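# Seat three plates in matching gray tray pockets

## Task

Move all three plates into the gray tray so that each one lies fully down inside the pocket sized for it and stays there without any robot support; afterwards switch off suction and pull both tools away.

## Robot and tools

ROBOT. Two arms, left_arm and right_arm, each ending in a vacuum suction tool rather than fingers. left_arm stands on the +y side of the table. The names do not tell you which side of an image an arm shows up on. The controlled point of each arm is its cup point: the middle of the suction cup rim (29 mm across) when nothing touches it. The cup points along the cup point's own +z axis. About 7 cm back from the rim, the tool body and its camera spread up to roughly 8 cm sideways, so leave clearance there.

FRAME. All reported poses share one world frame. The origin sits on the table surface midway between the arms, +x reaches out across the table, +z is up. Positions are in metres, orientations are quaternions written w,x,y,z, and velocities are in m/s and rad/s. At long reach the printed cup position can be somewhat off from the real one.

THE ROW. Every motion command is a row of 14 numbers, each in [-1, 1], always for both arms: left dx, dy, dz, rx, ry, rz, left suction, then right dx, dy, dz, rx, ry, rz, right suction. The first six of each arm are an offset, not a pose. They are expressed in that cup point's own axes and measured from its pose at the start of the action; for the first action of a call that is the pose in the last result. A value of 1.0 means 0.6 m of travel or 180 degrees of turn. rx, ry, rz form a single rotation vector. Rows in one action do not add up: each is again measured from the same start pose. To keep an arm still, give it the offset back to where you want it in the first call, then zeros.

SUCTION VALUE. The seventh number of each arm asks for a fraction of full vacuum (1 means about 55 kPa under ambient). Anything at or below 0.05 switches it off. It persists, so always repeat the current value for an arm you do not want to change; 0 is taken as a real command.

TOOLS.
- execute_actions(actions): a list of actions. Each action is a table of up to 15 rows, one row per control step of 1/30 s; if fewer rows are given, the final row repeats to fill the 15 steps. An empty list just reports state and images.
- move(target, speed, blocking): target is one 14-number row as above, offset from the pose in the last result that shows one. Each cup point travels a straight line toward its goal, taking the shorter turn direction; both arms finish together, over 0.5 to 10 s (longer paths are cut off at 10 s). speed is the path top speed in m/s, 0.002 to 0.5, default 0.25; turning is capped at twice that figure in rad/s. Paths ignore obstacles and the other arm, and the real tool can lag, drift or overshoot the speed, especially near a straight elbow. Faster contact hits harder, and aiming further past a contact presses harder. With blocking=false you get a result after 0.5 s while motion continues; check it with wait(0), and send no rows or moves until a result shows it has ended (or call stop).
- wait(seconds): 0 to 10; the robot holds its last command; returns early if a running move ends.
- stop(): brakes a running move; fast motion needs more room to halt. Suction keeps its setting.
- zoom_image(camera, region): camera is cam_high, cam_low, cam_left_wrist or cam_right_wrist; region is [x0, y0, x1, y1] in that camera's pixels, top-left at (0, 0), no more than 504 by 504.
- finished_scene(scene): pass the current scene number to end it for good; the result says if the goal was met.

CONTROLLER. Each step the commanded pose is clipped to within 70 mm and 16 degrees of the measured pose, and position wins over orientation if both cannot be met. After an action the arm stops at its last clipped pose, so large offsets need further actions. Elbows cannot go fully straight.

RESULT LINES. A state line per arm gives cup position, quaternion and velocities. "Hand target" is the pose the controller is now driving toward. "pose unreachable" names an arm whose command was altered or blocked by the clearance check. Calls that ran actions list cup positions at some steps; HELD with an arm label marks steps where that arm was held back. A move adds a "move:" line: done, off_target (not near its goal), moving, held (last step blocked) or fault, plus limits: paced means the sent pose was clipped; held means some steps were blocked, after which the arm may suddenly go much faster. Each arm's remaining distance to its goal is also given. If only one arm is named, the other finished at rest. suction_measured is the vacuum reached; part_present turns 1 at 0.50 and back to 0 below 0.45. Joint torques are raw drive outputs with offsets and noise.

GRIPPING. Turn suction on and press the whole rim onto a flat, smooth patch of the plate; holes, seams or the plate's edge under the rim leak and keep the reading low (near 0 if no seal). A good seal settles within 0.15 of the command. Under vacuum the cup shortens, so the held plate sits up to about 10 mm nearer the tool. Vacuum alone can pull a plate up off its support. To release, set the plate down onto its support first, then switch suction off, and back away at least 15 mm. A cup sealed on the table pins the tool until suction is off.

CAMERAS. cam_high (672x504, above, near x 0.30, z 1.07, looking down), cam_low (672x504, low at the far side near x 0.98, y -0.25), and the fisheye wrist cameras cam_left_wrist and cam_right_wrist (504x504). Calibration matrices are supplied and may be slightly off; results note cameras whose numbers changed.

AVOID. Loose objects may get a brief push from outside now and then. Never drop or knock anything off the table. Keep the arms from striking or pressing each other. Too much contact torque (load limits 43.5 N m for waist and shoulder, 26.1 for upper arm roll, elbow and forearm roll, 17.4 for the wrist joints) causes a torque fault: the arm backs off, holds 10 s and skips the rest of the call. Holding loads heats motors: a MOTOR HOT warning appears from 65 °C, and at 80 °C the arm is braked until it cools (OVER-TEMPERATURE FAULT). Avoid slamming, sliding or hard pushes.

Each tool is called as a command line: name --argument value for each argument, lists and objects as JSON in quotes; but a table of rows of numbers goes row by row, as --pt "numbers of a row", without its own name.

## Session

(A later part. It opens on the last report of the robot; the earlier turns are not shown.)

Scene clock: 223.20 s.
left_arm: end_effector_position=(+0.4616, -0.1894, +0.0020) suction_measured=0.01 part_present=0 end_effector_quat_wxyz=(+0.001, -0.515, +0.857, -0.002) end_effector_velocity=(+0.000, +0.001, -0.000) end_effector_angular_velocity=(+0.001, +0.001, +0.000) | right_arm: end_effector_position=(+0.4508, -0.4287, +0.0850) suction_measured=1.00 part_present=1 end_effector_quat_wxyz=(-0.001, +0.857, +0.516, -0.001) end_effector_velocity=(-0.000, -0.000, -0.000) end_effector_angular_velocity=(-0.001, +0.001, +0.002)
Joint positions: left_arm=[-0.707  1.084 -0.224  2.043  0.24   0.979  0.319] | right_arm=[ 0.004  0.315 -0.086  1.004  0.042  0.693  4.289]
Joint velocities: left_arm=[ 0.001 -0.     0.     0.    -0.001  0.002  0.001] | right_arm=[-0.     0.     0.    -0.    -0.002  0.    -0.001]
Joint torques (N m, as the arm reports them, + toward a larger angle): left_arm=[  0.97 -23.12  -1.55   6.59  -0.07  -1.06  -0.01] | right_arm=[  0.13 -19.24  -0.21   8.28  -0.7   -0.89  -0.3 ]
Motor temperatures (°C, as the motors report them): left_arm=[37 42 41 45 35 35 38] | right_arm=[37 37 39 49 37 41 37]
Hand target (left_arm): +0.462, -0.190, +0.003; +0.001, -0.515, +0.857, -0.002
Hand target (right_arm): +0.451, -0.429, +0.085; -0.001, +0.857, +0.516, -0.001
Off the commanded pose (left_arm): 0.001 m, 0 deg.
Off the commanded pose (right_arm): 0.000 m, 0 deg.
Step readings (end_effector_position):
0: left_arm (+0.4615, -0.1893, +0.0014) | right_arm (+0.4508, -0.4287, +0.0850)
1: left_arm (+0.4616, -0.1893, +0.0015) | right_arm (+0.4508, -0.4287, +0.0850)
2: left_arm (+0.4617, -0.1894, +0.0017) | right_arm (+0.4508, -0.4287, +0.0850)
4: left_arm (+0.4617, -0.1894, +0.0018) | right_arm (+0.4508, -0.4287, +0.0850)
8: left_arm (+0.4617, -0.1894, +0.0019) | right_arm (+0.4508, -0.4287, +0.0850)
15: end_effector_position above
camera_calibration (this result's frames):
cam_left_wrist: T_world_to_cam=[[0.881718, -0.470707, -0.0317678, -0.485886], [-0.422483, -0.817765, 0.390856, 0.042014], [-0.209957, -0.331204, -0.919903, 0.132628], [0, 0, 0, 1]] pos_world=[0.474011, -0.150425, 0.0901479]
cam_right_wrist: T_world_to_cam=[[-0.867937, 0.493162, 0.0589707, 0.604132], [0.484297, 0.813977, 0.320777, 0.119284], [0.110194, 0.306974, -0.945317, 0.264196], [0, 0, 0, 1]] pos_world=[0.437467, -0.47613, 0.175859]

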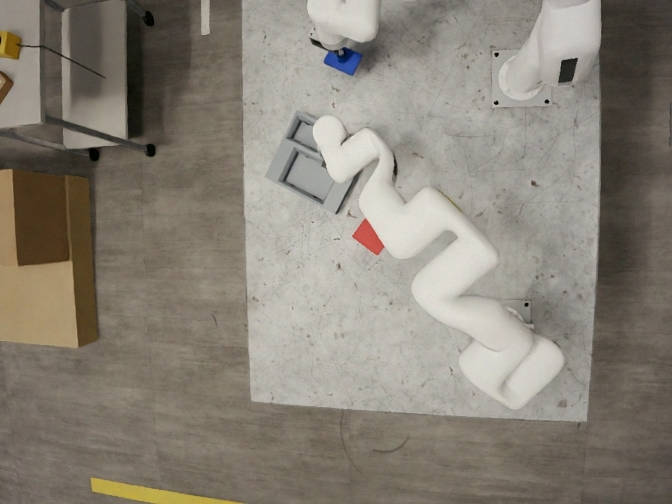

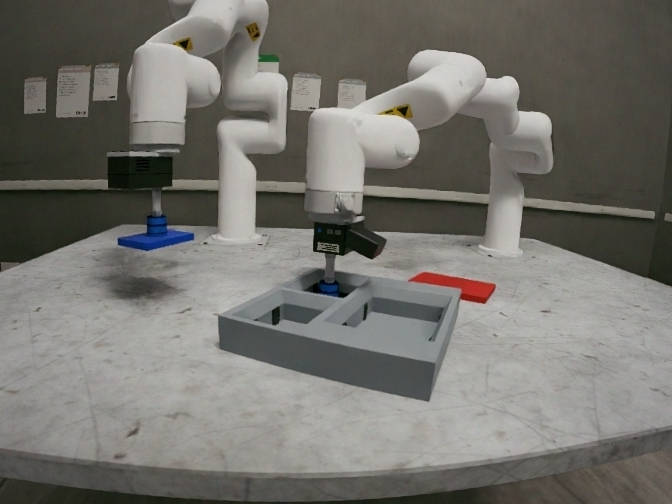

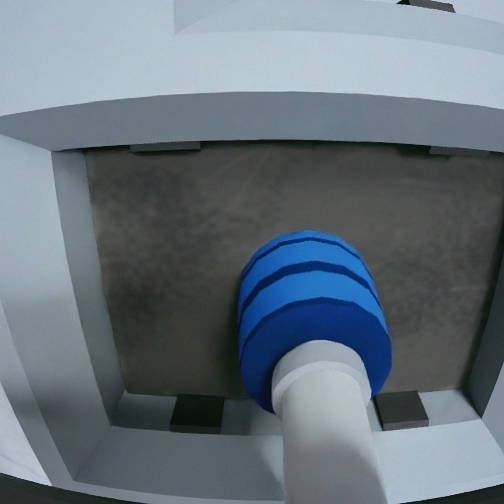

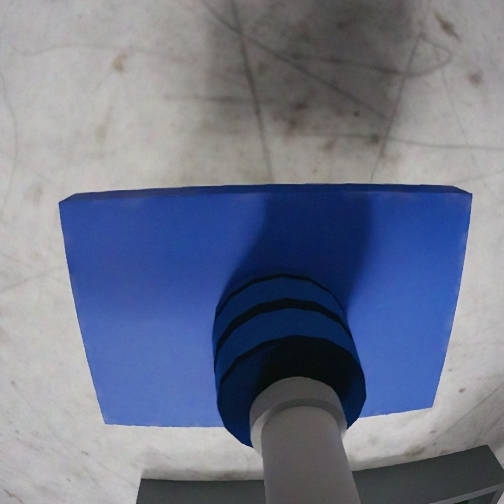

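move --target '[0, 0, -0.1167, 0, 0, 0, 0, 0, 0, 0, 0, 0, 0, 1]' --speed 0.2

move --target '[-0.2465, 0.3153, -0.0967, 0, 0, -0.4444, 0, 0.3605, 0.0302, 0.0417, 0, 0, 0, 1]' --speed 0.45

Scene clock: 244.57 s.
left_arm: end_effector_position=(+0.4612, -0.1890, +0.0705) suction_measured=0.01 part_present=0 end_effector_quat_wxyz=(+0.001, -0.515, +0.857, -0.001) end_effector_velocity=(+0.002, -0.002, +0.009) end_effector_angular_velocity=(-0.008, -0.007, +0.001) | right_arm: end_effector_position=(+0.4508, -0.4287, +0.0850) suction_measured=1.00 part_present=1 end_effector_quat_wxyz=(-0.001, +0.857, +0.516, -0.001) end_effector_velocity=(-0.000, -0.000, -0.000) end_effector_angular_velocity=(-0.000, +0.000, +0.001)
Joint positions: left_arm=[-0.7    0.971 -0.239  2.039  0.223  1.091  0.327] | right_arm=[ 0.004  0.315 -0.086  1.004  0.042  0.693  4.289]
Joint velocities: left_arm=[ 0.001 -0.012 -0.002  0.004 -0.001  0.005 -0.   ] | right_arm=[-0.  0.  0.  0. -0.  0. -0.]
Joint torques (N m, as the arm reports them, + toward a larger angle): left_arm=[  0.38 -33.72  -2.89  13.81  -0.03  -1.83   0.08] | right_arm=[  0.09 -19.69  -0.16   8.13  -0.77  -1.1   -0.22]
Motor temperatures (°C, as the motors report them): left_arm=[37 41 41 43 35 35 38] | right_arm=[37 37 39 49 37 41 37]
Hand target (left_arm): +0.462, -0.189, +0.072; +0.001, -0.515, +0.857, -0.002
Hand target (right_arm): +0.451, -0.429, +0.085; -0.001, +0.857, +0.516, -0.001
Off the commanded pose (left_arm): 0.002 m, 0 deg.
Off the commanded pose (right_arm): 0.000 m, 0 deg.
move: done
camera_calibration (this result's frames):
cam_left_wrist: T_world_to_cam=[[0.881709, -0.470587, -0.0337165, -0.482986], [-0.42185, -0.818359, 0.390296, 0.015038], [-0.21126, -0.329905, -0.920072, 0.196551], [0, 0, 0, 1]] pos_world=[0.47372, -0.150137, 0.158687]
cam_right_wrist: T_world_to_cam=[[-0.867937, 0.493162, 0.0589709, 0.604132], [0.484297, 0.813977, 0.320777, 0.119284], [0.110194, 0.306974, -0.945317, 0.264196], [0, 0, 0, 1]] pos_world=[0.437467, -0.47613, 0.175859]

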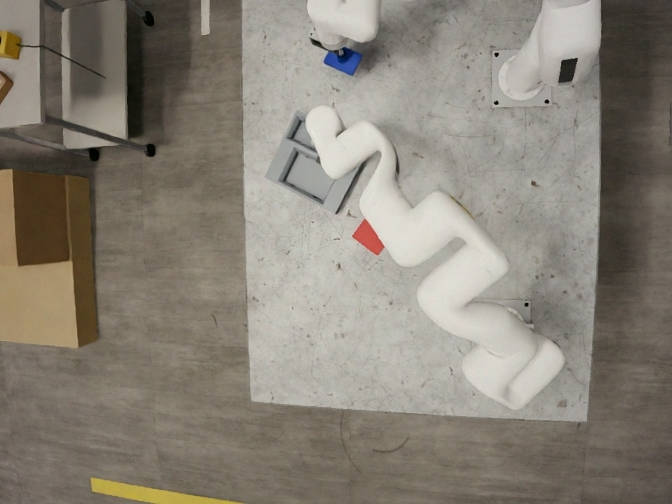

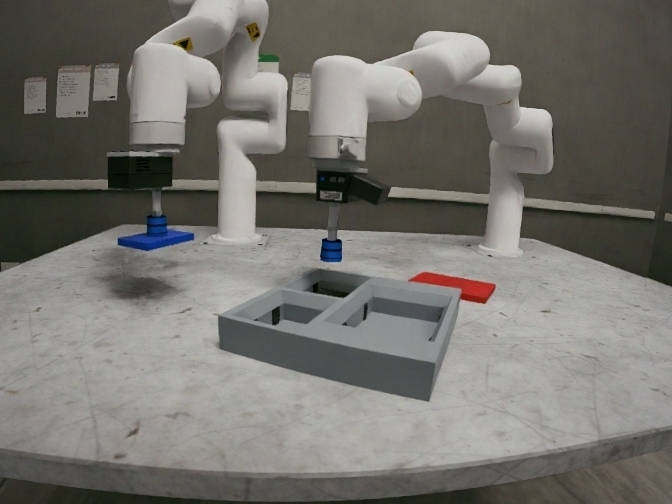

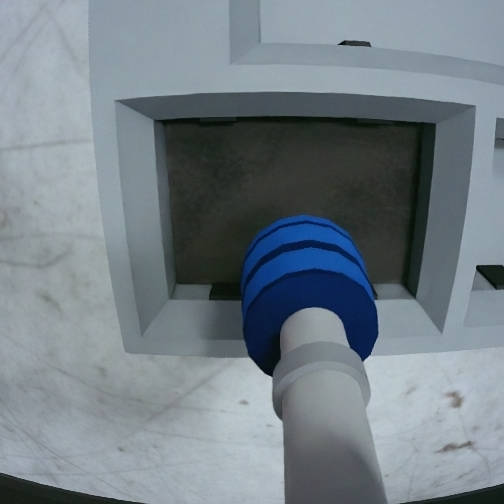

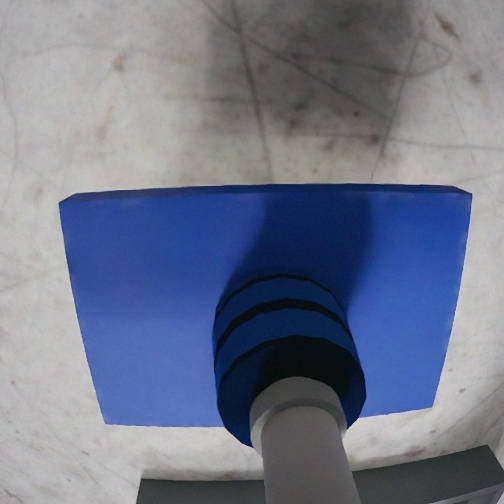

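Scene clock: 246.70 s.
left_arm: end_effector_position=(+0.3637, +0.0305, +0.1285) suction_measured=0.01 part_present=0 end_effector_quat_wxyz=(+0.001, +0.946, -0.325, +0.001) end_effector_velocity=(-0.001, +0.002, +0.001) end_effector_angular_velocity=(-0.000, -0.003, +0.011) | right_arm: end_effector_position=(+0.5671, -0.2459, +0.0600) suction_measured=1.00 part_present=1 end_effector_quat_wxyz=(+0.000, +0.856, +0.516, -0.001) end_effector_velocity=(+0.000, +0.003, -0.001) end_effector_angular_velocity=(+0.001, +0.003, +0.004)
Joint positions: left_arm=[-0.599  0.135 -0.082  0.903  0.015  0.767 -0.82 ] | right_arm=[ 0.237  0.732 -0.003  1.607  0.002  0.877  4.633]
Joint velocities: left_arm=[ 0.    -0.008  0.002 -0.008  0.001 -0.002 -0.01 ] | right_arm=[0.003 0.006 0.002 0.008 0.    0.005 0.   ]
Joint torques (N m, as the arm reports them, + toward a larger angle): left_arm=[  0.56 -19.72  -0.7   12.63  -0.27  -1.86   0.03] | right_arm=[  0.02 -26.82   0.08   9.    -0.77  -1.17  -0.15]
Motor temperatures (°C, as the motors report them): left_arm=[37 41 41 44 35 35 38] | right_arm=[37 37 39 49 37 41 37]
Hand target (left_arm): +0.364, +0.031, +0.129; +0.001, +0.946, -0.325, +0.001
Hand target (right_arm): +0.567, -0.246, +0.060; -0.000, +0.856, +0.516, -0.001
Off the commanded pose (left_arm): 0.000 m, 0 deg.
Off the commanded pose (right_arm): 0.001 m, 0 deg.
move: done
camera_calibration (this result's frames):
cam_left_wrist: T_world_to_cam=[[0.616203, 0.786756, -0.0361874, -0.233242], [0.732894, -0.555981, 0.392112, -0.297243], [0.288377, -0.268142, -0.919205, 0.117974], [0, 0, 0, 1]] pos_world=[0.327551, 0.0498763, 0.216555]
cam_right_wrist: T_world_to_cam=[[-0.868103, 0.493, 0.0578563, 0.616475], [0.483938, 0.814634, 0.319649, -0.0774499], [0.110455, 0.305487, -0.945768, 0.17117], [0, 0, 0, 1]] pos_world=[0.553739, -0.293119, 0.150977]

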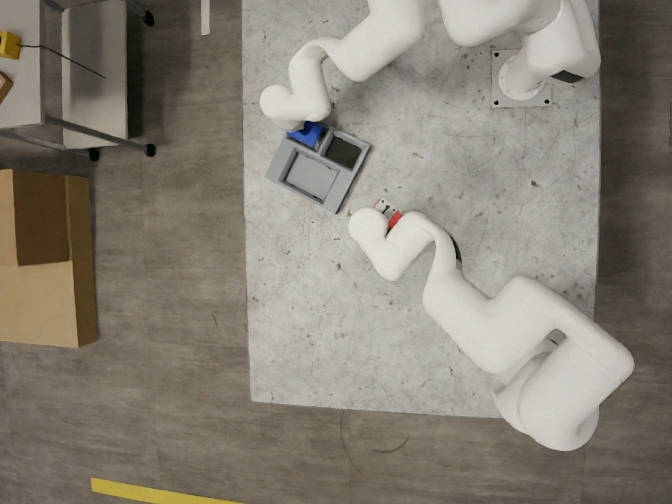

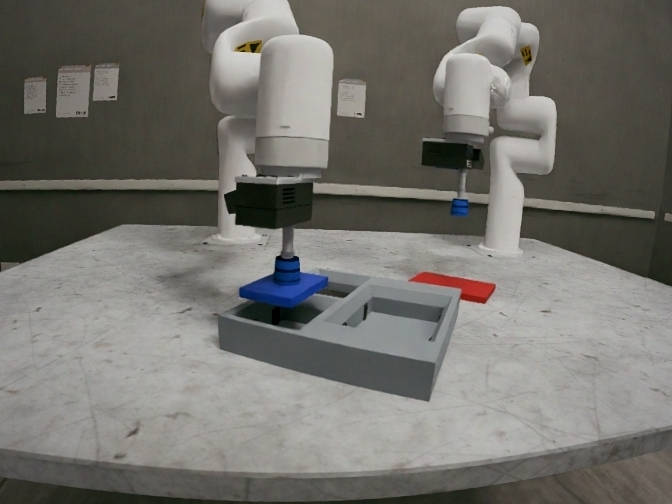

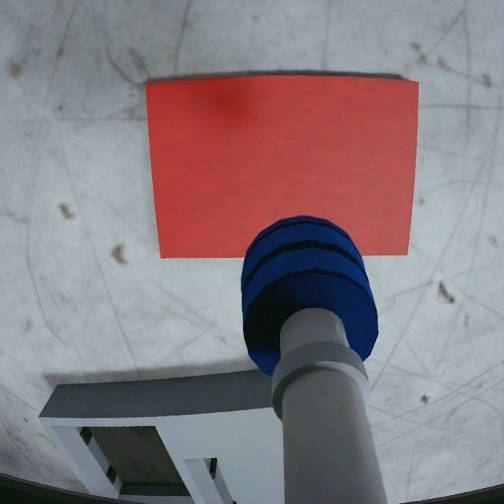

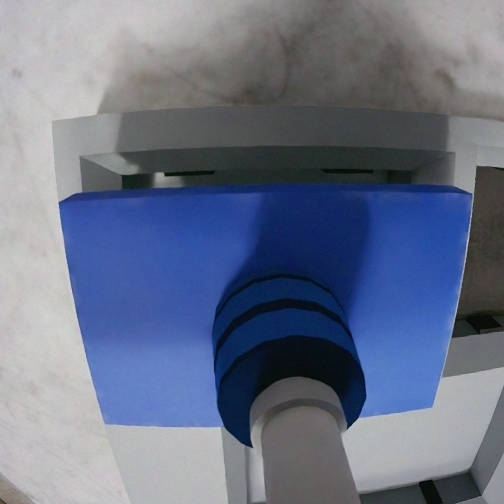

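move --target '[0.0033, 0.0167, 0.1725, 0, 0, 0, 0, 0.0023, -0.0055, 0.0433, 0, 0, 0, 1]' --speed 0.2

Scene clock: 275.17 s.
left_arm: end_effector_position=(+0.3592, +0.0215, +0.0256) suction_measured=0.01 part_present=0 end_effector_quat_wxyz=(+0.000, +0.946, -0.325, +0.001) end_effector_velocity=(-0.001, +0.001, -0.004) end_effector_angular_velocity=(+0.004, +0.004, +0.000) | right_arm: end_effector_position=(+0.5649, -0.2432, +0.0342) suction_measured=1.00 part_present=1 end_effector_quat_wxyz=(+0.000, +0.856, +0.516, -0.001) end_effector_velocity=(-0.001, +0.001, -0.001) end_effector_angular_velocity=(+0.001, +0.002, -0.001)
Joint positions: left_arm=[-0.622  0.379 -0.076  0.871  0.059  0.492 -0.873] | right_arm=[ 0.241  0.773 -0.002  1.595  0.001  0.824  4.638]
Joint velocities: left_arm=[-0.002  0.009  0.001 -0.001  0.001 -0.004 -0.002] | right_arm=[ 0.     0.002  0.001 -0.001  0.002 -0.001  0.001]
Joint torques (N m, as the arm reports them, + toward a larger angle): left_arm=[  0.28 -22.41  -1.27  10.27  -0.09  -2.02   0.06] | right_arm=[  0.11 -26.77   0.06   8.77  -0.62  -1.11  -0.2 ]
Motor temperatures (°C, as the motors report them): left_arm=[37 40 40 45 35 35 38] | right_arm=[37 39 39 50 37 41 37]
Hand target (left_arm): +0.359, +0.022, +0.025; +0.000, +0.946, -0.326, +0.001
Hand target (right_arm): +0.565, -0.243, +0.034; +0.000, +0.856, +0.516, -0.001
Off the commanded pose (left_arm): 0.001 m, 0 deg.
Off the commanded pose (right_arm): 0.000 m, 0 deg.
move: done
camera_calibration (this result's frames):
cam_left_wrist: T_world_to_cam=[[0.616259, 0.786741, -0.0355488, -0.227111], [0.732477, -0.556003, 0.392859, -0.25858], [0.289313, -0.268142, -0.918911, 0.0219495], [0, 0, 0, 1]] pos_world=[0.323013, 0.0407913, 0.113682]
cam_right_wrist: T_world_to_cam=[[-0.868122, 0.492994, 0.0576251, 0.614721], [0.483858, 0.814666, 0.31969, -0.0702833], [0.11066, 0.305412, -0.945768, 0.146002], [0, 0, 0, 1]] pos_world=[0.551504, -0.290388, 0.12513]

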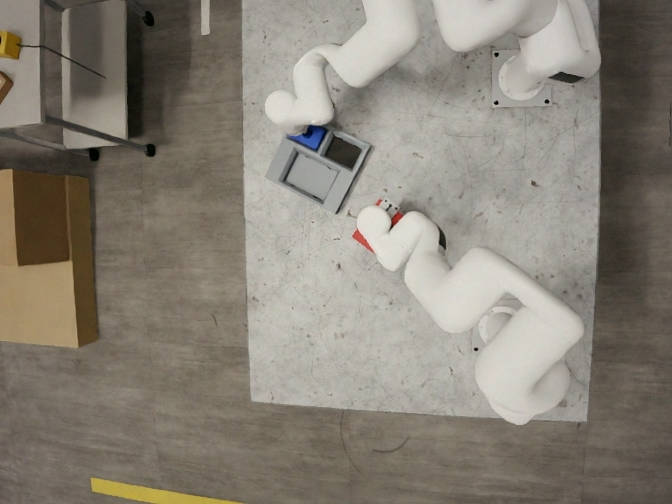

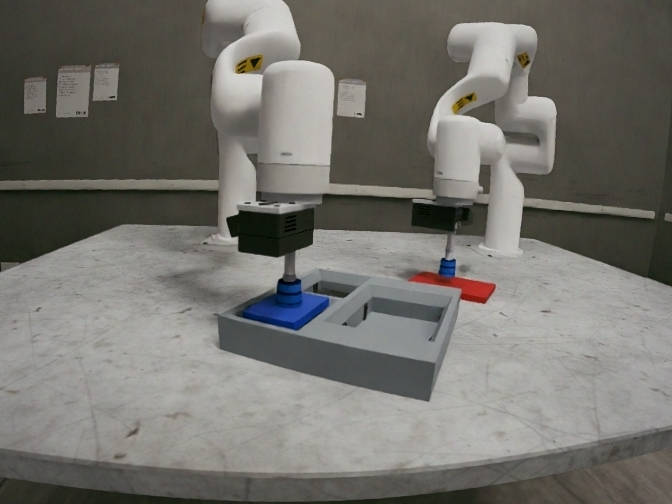

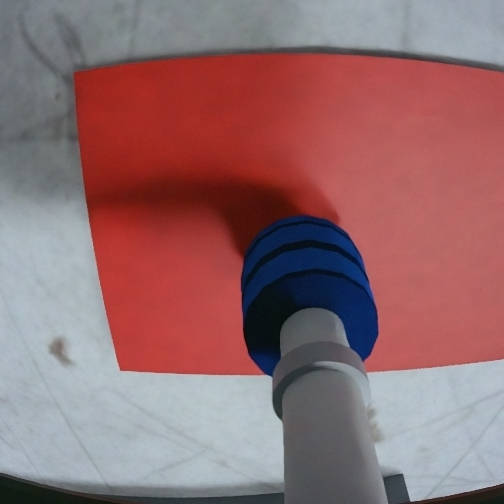

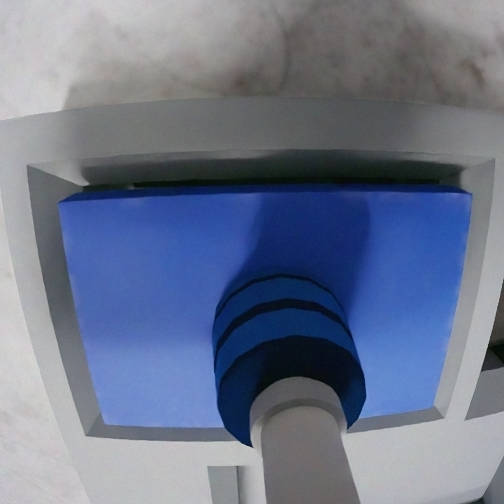

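move --target '[0, 0, 0.03, 0, 0, 0, 1, 0, 0, 0.042, 0, 0, 0, 1]' --speed 0.025

Scene clock: 293.60 s.
left_arm: end_effector_position=(+0.3592, +0.0215, +0.0078) suction_measured=0.55 part_present=1 end_effector_quat_wxyz=(+0.000, +0.946, -0.326, +0.001) end_effector_velocity=(+0.000, -0.000, -0.001) end_effector_angular_velocity=(-0.002, -0.001, +0.001) | right_arm: end_effector_position=(+0.5650, -0.2430, +0.0093) suction_measured=1.00 part_present=1 end_effector_quat_wxyz=(+0.000, +0.856, +0.516, -0.001) end_effector_velocity=(-0.001, +0.000, -0.002) end_effector_angular_velocity=(+0.000, +0.002, -0.002)
Joint positions: left_arm=[-0.626  0.427 -0.07   0.875  0.067  0.447 -0.879] | right_arm=[ 0.241  0.821 -0.002  1.6    0.001  0.78   4.639]
Joint velocities: left_arm=[ 0.     0.002  0.     0.     0.    -0.004 -0.001] | right_arm=[-0.     0.004  0.     0.     0.001 -0.001  0.001]
Joint torques (N m, as the arm reports them, + toward a larger angle): left_arm=[  0.85 -23.46  -1.08  10.32  -0.22  -2.    -0.04] | right_arm=[ -0.31 -24.76  -0.13   7.85  -0.96  -0.42  -0.05]
Motor temperatures (°C, as the motors report them): left_arm=[37 40 40 44 35 35 38] | right_arm=[37 39 39 50 37 41 37]
Hand target (left_arm): +0.359, +0.021, +0.008; +0.000, +0.946, -0.325, +0.001
Hand target (right_arm): +0.565, -0.243, +0.009; +0.000, +0.856, +0.516, -0.001
Off the commanded pose (left_arm): 0.000 m, 0 deg.
Off the commanded pose (right_arm): 0.000 m, 0 deg.
move: done
camera_calibration (this result's frames):
cam_left_wrist: T_world_to_cam=[[0.616305, 0.78671, -0.035435, -0.227768], [0.732422, -0.556082, 0.39285, -0.251537], [0.289354, -0.268069, -0.91892, 0.00551537], [0, 0, 0, 1]] pos_world=[0.32301, 0.040791, 0.0958134]
cam_right_wrist: T_world_to_cam=[[-0.868228, 0.49284, 0.0573413, 0.616206], [0.483601, 0.814731, 0.319912, -0.0623024], [0.110948, 0.305487, -0.94571, 0.12227], [0, 0, 0, 1]] pos_world=[0.551572, -0.290283, 0.100229]

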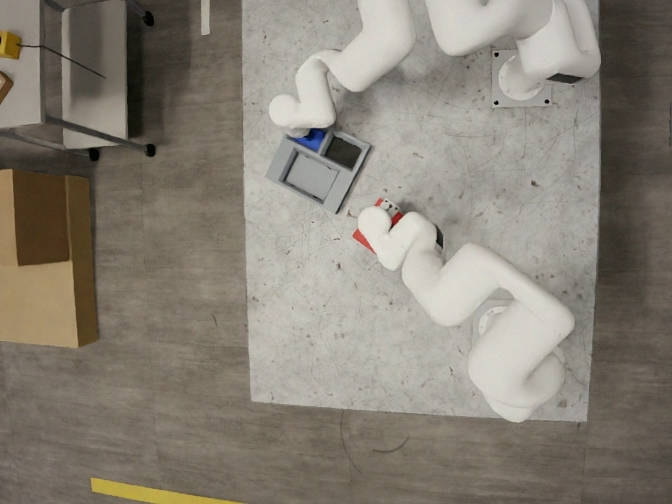

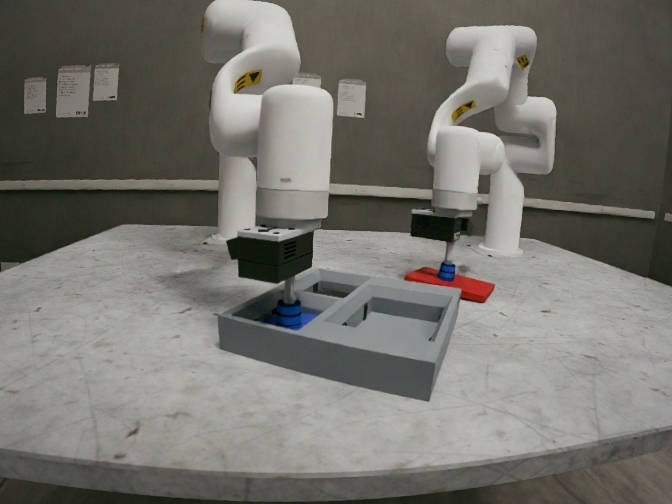

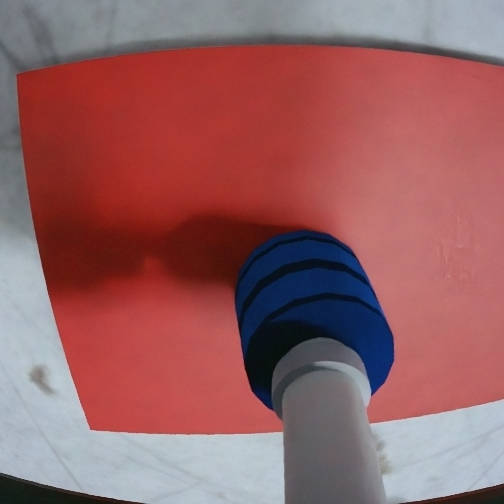

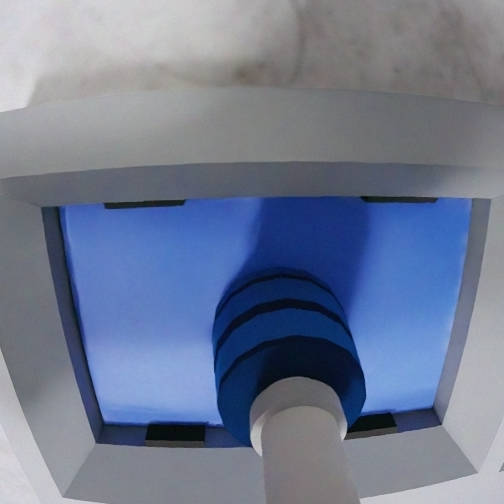

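move --target '[0, 0, 0, 0, 0, 0, 1, 0, 0, 0.006, 0, 0, 0, 1]' --speed 0.01

Scene clock: 296.83 s.
left_arm: end_effector_position=(+0.3592, +0.0215, +0.0078) suction_measured=0.99 part_present=1 end_effector_quat_wxyz=(+0.000, +0.946, -0.326, +0.001) end_effector_velocity=(+0.000, -0.000, +0.000) end_effector_angular_velocity=(+0.000, +0.000, +0.001) | right_arm: end_effector_position=(+0.5650, -0.2431, +0.0058) suction_measured=1.00 part_present=1 end_effector_quat_wxyz=(+0.000, +0.856, +0.516, -0.001) end_effector_velocity=(+0.000, +0.000, -0.000) end_effector_angular_velocity=(+0.002, -0.000, +0.000)
Joint positions: left_arm=[-0.626  0.427 -0.07   0.875  0.067  0.447 -0.879] | right_arm=[ 0.241  0.828 -0.002  1.601  0.001  0.774  4.639]
Joint velocities: left_arm=[-0.     0.    -0.     0.    -0.     0.    -0.001] | right_arm=[-0.     0.     0.     0.     0.002 -0.    -0.002]
Joint torques (N m, as the arm reports them, + toward a larger angle): left_arm=[ -0.1  -23.05  -0.8   10.41  -0.28  -2.2    0.07] | right_arm=[ -0.52 -24.72  -0.33   7.52  -0.81  -0.58  -0.11]
Motor temperatures (°C, as the motors report them): left_arm=[37 40 40 44 35 35 38] | right_arm=[37 39 39 50 37 41 37]
Hand target (left_arm): +0.359, +0.021, +0.008; +0.000, +0.946, -0.326, +0.001
Hand target (right_arm): +0.565, -0.243, +0.006; +0.000, +0.856, +0.516, -0.001
Off the commanded pose (left_arm): 0.000 m, 0 deg.
Off the commanded pose (right_arm): 0.000 m, 0 deg.
move: done
camera_calibration (this result's frames):
cam_left_wrist: T_world_to_cam=[[0.616305, 0.78671, -0.0354346, -0.227769], [0.732422, -0.556081, 0.392851, -0.251536], [0.289356, -0.268069, -0.918919, 0.0055125], [0, 0, 0, 1]] pos_world=[0.323011, 0.040791, 0.095811]
cam_right_wrist: T_world_to_cam=[[-0.868208, 0.492869, 0.057403, 0.6164], [0.48366, 0.814739, 0.319802, -0.0611609], [0.110852, 0.305418, -0.945744, 0.118997], [0, 0, 0, 1]] pos_world=[0.551553, -0.290318, 0.0967165]

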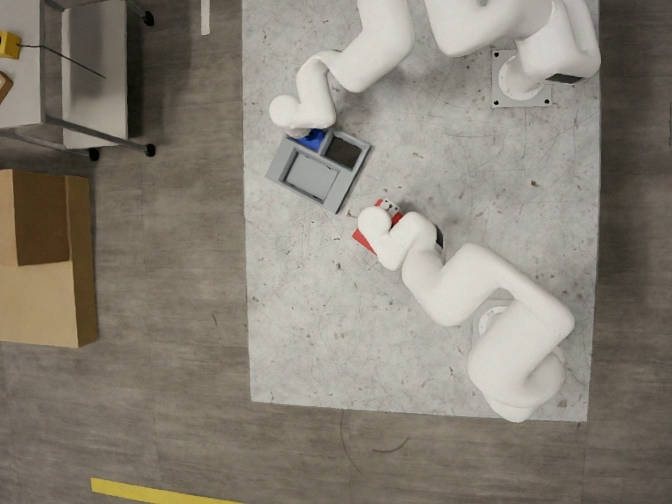

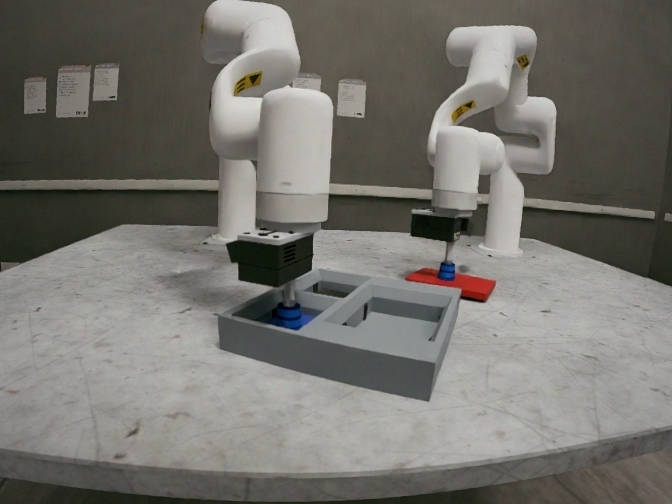

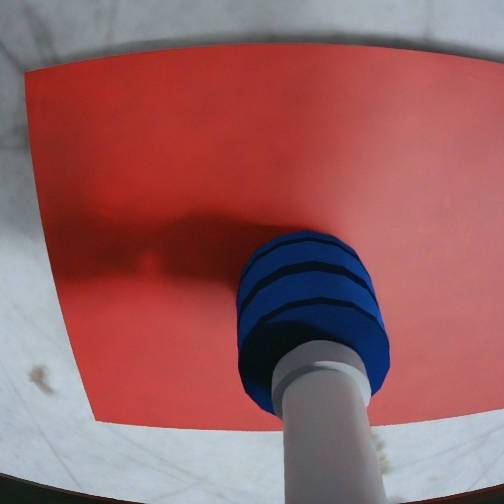

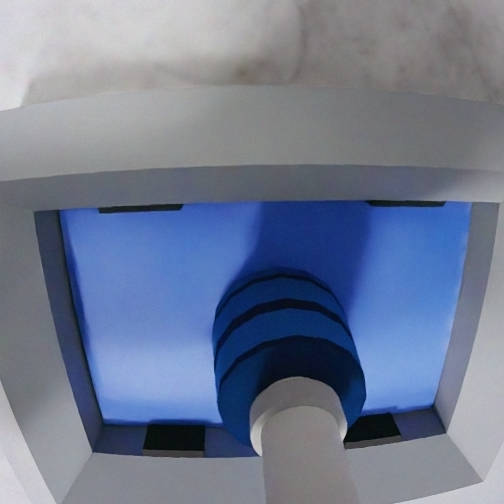

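move --target '[0, 0, -0.1, 0, 0, 0, 1, 0, 0, 0.0035, 0, 0, 0, 1]' --speed 0.15

Scene clock: 300.23 s.
left_arm: end_effector_position=(+0.3590, +0.0216, +0.0670) suction_measured=0.96 part_present=1 end_effector_quat_wxyz=(+0.000, +0.946, -0.325, +0.001) end_effector_velocity=(+0.001, -0.001, +0.004) end_effector_angular_velocity=(-0.002, -0.002, +0.001) | right_arm: end_effector_position=(+0.5652, -0.2430, +0.0041) suction_measured=1.00 part_present=1 end_effector_quat_wxyz=(+0.000, +0.856, +0.516, -0.001) end_effector_velocity=(+0.001, +0.001, +0.001) end_effector_angular_velocity=(+0.002, -0.002, -0.001)
Joint positions: left_arm=[-0.616  0.274 -0.085  0.874  0.04   0.6   -0.859] | right_arm=[ 0.241  0.831 -0.002  1.602  0.001  0.771  4.639]
Joint velocities: left_arm=[ 0.001 -0.009 -0.001  0.002 -0.002  0.008  0.   ] | right_arm=[-0.    -0.001  0.001  0.     0.001 -0.002  0.001]
Joint torques (N m, as the arm reports them, + toward a larger angle): left_arm=[  0.22 -22.    -0.87  11.83  -0.22  -2.19   0.05] | right_arm=[ -0.77 -22.93  -0.11   7.14  -0.47  -1.19  -0.3 ]
Motor temperatures (°C, as the motors report them): left_arm=[37 40 40 44 35 35 38] | right_arm=[37 39 39 50 37 41 37]
Hand target (left_arm): +0.359, +0.021, +0.068; +0.001, +0.946, -0.325, +0.001
Hand target (right_arm): +0.565, -0.243, +0.004; +0.000, +0.856, +0.516, -0.001
Off the commanded pose (left_arm): 0.001 m, 0 deg.
Off the commanded pose (right_arm): 0.000 m, 0 deg.
move: done
camera_calibration (this result's frames):
cam_left_wrist: T_world_to_cam=[[0.616185, 0.786786, -0.0358193, -0.22556], [0.732864, -0.55611, 0.391985, -0.274665], [0.288489, -0.267786, -0.919274, 0.0604039], [0, 0, 0, 1]] pos_world=[0.322853, 0.0408989, 0.155113]
cam_right_wrist: T_world_to_cam=[[-0.868251, 0.492846, 0.0569428, 0.616667], [0.483451, 0.814702, 0.320214, -0.0606737], [0.111425, 0.305555, -0.945632, 0.117102], [0, 0, 0, 1]] pos_world=[0.551706, -0.290272, 0.0950493]

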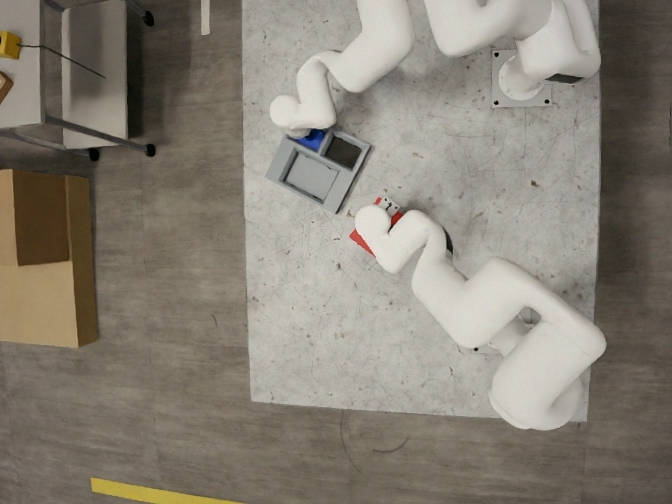

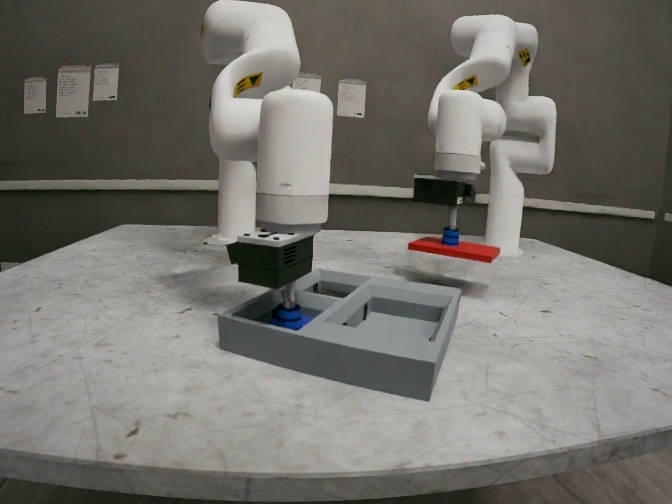

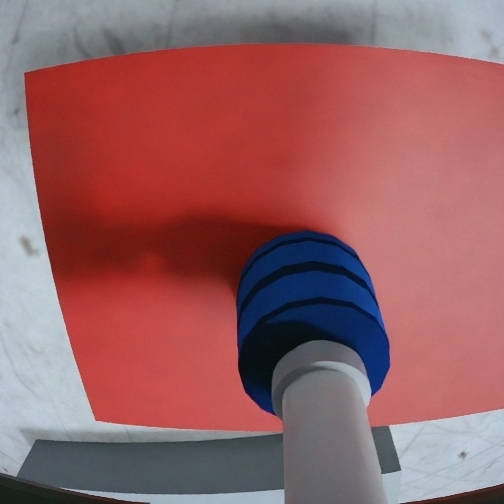

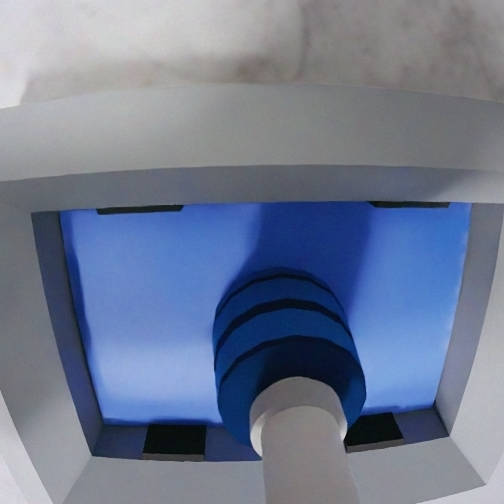

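move --target '[0, 0, -0.02, 0, 0, 0.11, 1, 0, 0, 0, 0, 0, 0, 0]' --speed 0.4

Scene clock: 305.63 s.
left_arm: end_effector_position=(+0.3589, +0.0216, +0.0789) suction_measured=0.98 part_present=1 end_effector_quat_wxyz=(+0.000, +0.876, -0.483, +0.001) end_effector_velocity=(-0.000, -0.000, +0.000) end_effector_angular_velocity=(-0.002, +0.002, -0.013) | right_arm: end_effector_position=(+0.5652, -0.2430, +0.0040) suction_measured=0.00 part_present=0 end_effector_quat_wxyz=(+0.000, +0.856, +0.516, -0.001) end_effector_velocity=(-0.000, +0.000, -0.001) end_effector_angular_velocity=(-0.000, +0.001, +0.001)
Joint positions: left_arm=[-0.568  0.247 -0.133  0.879  0.055  0.633 -0.526] | right_arm=[ 0.241  0.832 -0.002  1.602  0.001  0.771  4.638]
Joint velocities: left_arm=[ 0.003 -0.001 -0.003  0.001 -0.004  0.001  0.017] | right_arm=[-0.     0.001  0.001 -0.    -0.001  0.     0.   ]
Joint torques (N m, as the arm reports them, + toward a larger angle): left_arm=[  0.26 -21.58  -0.99  12.09  -0.29  -2.17  -0.05] | right_arm=[ -0.44 -20.4   -0.42   5.19  -0.88   0.45  -0.2 ]
Motor temperatures (°C, as the motors report them): left_arm=[37 40 40 44 35 35 38] | right_arm=[37 39 39 49 37 41 37]
Hand target (left_arm): +0.359, +0.022, +0.079; +0.000, +0.876, -0.483, +0.001
Hand target (right_arm): +0.565, -0.243, +0.004; +0.000, +0.856, +0.516, -0.001
Off the commanded pose (left_arm): 0.000 m, 0 deg.
Off the commanded pose (right_arm): 0.000 m, 0 deg.
move: done
camera_calibration (this result's frames):
cam_left_wrist: T_world_to_cam=[[0.845664, 0.532546, -0.035317, -0.301992], [0.501919, -0.77104, 0.391885, -0.191759], [0.181466, -0.349129, -0.919336, 0.111514], [0, 0, 0, 1]] pos_world=[0.331395, 0.0519036, 0.167001]
cam_right_wrist: T_world_to_cam=[[-0.868237, 0.492869, 0.0569526, 0.616676], [0.483479, 0.814698, 0.320181, -0.0606263], [0.111408, 0.305529, -0.945643, 0.116996], [0, 0, 0, 1]] pos_world=[0.551698, -0.290294, 0.0949269]

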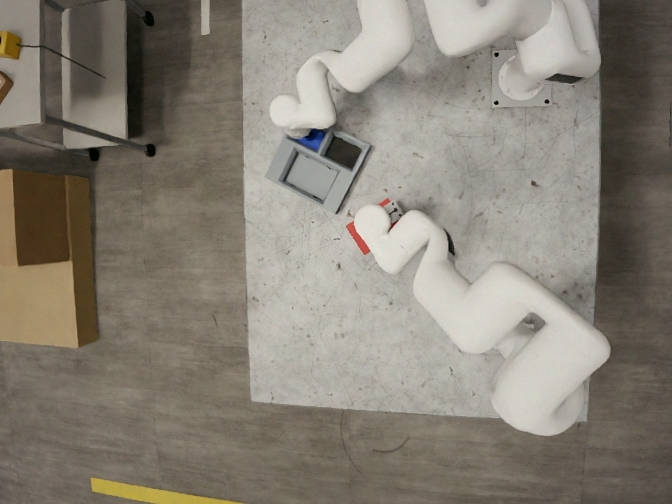

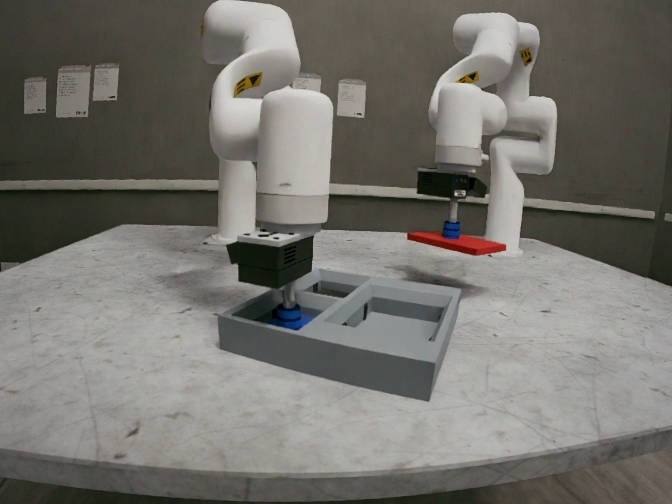

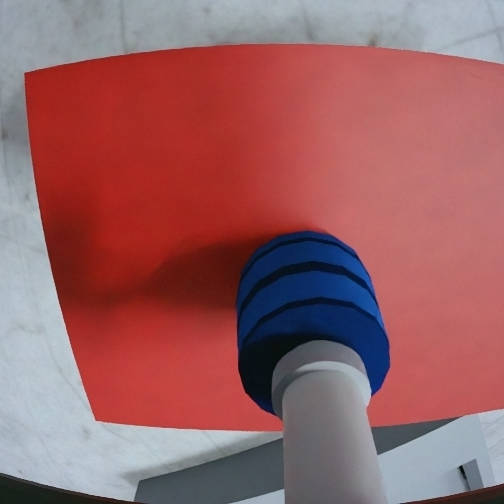

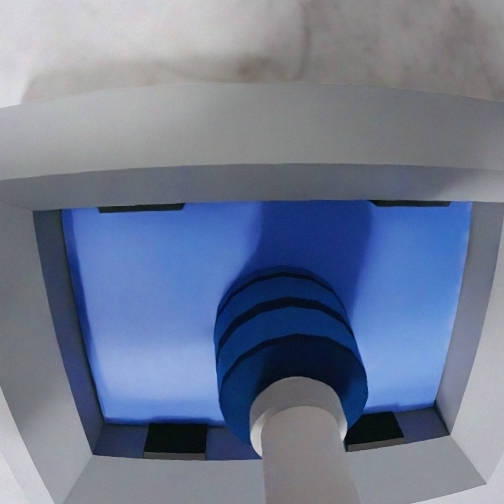

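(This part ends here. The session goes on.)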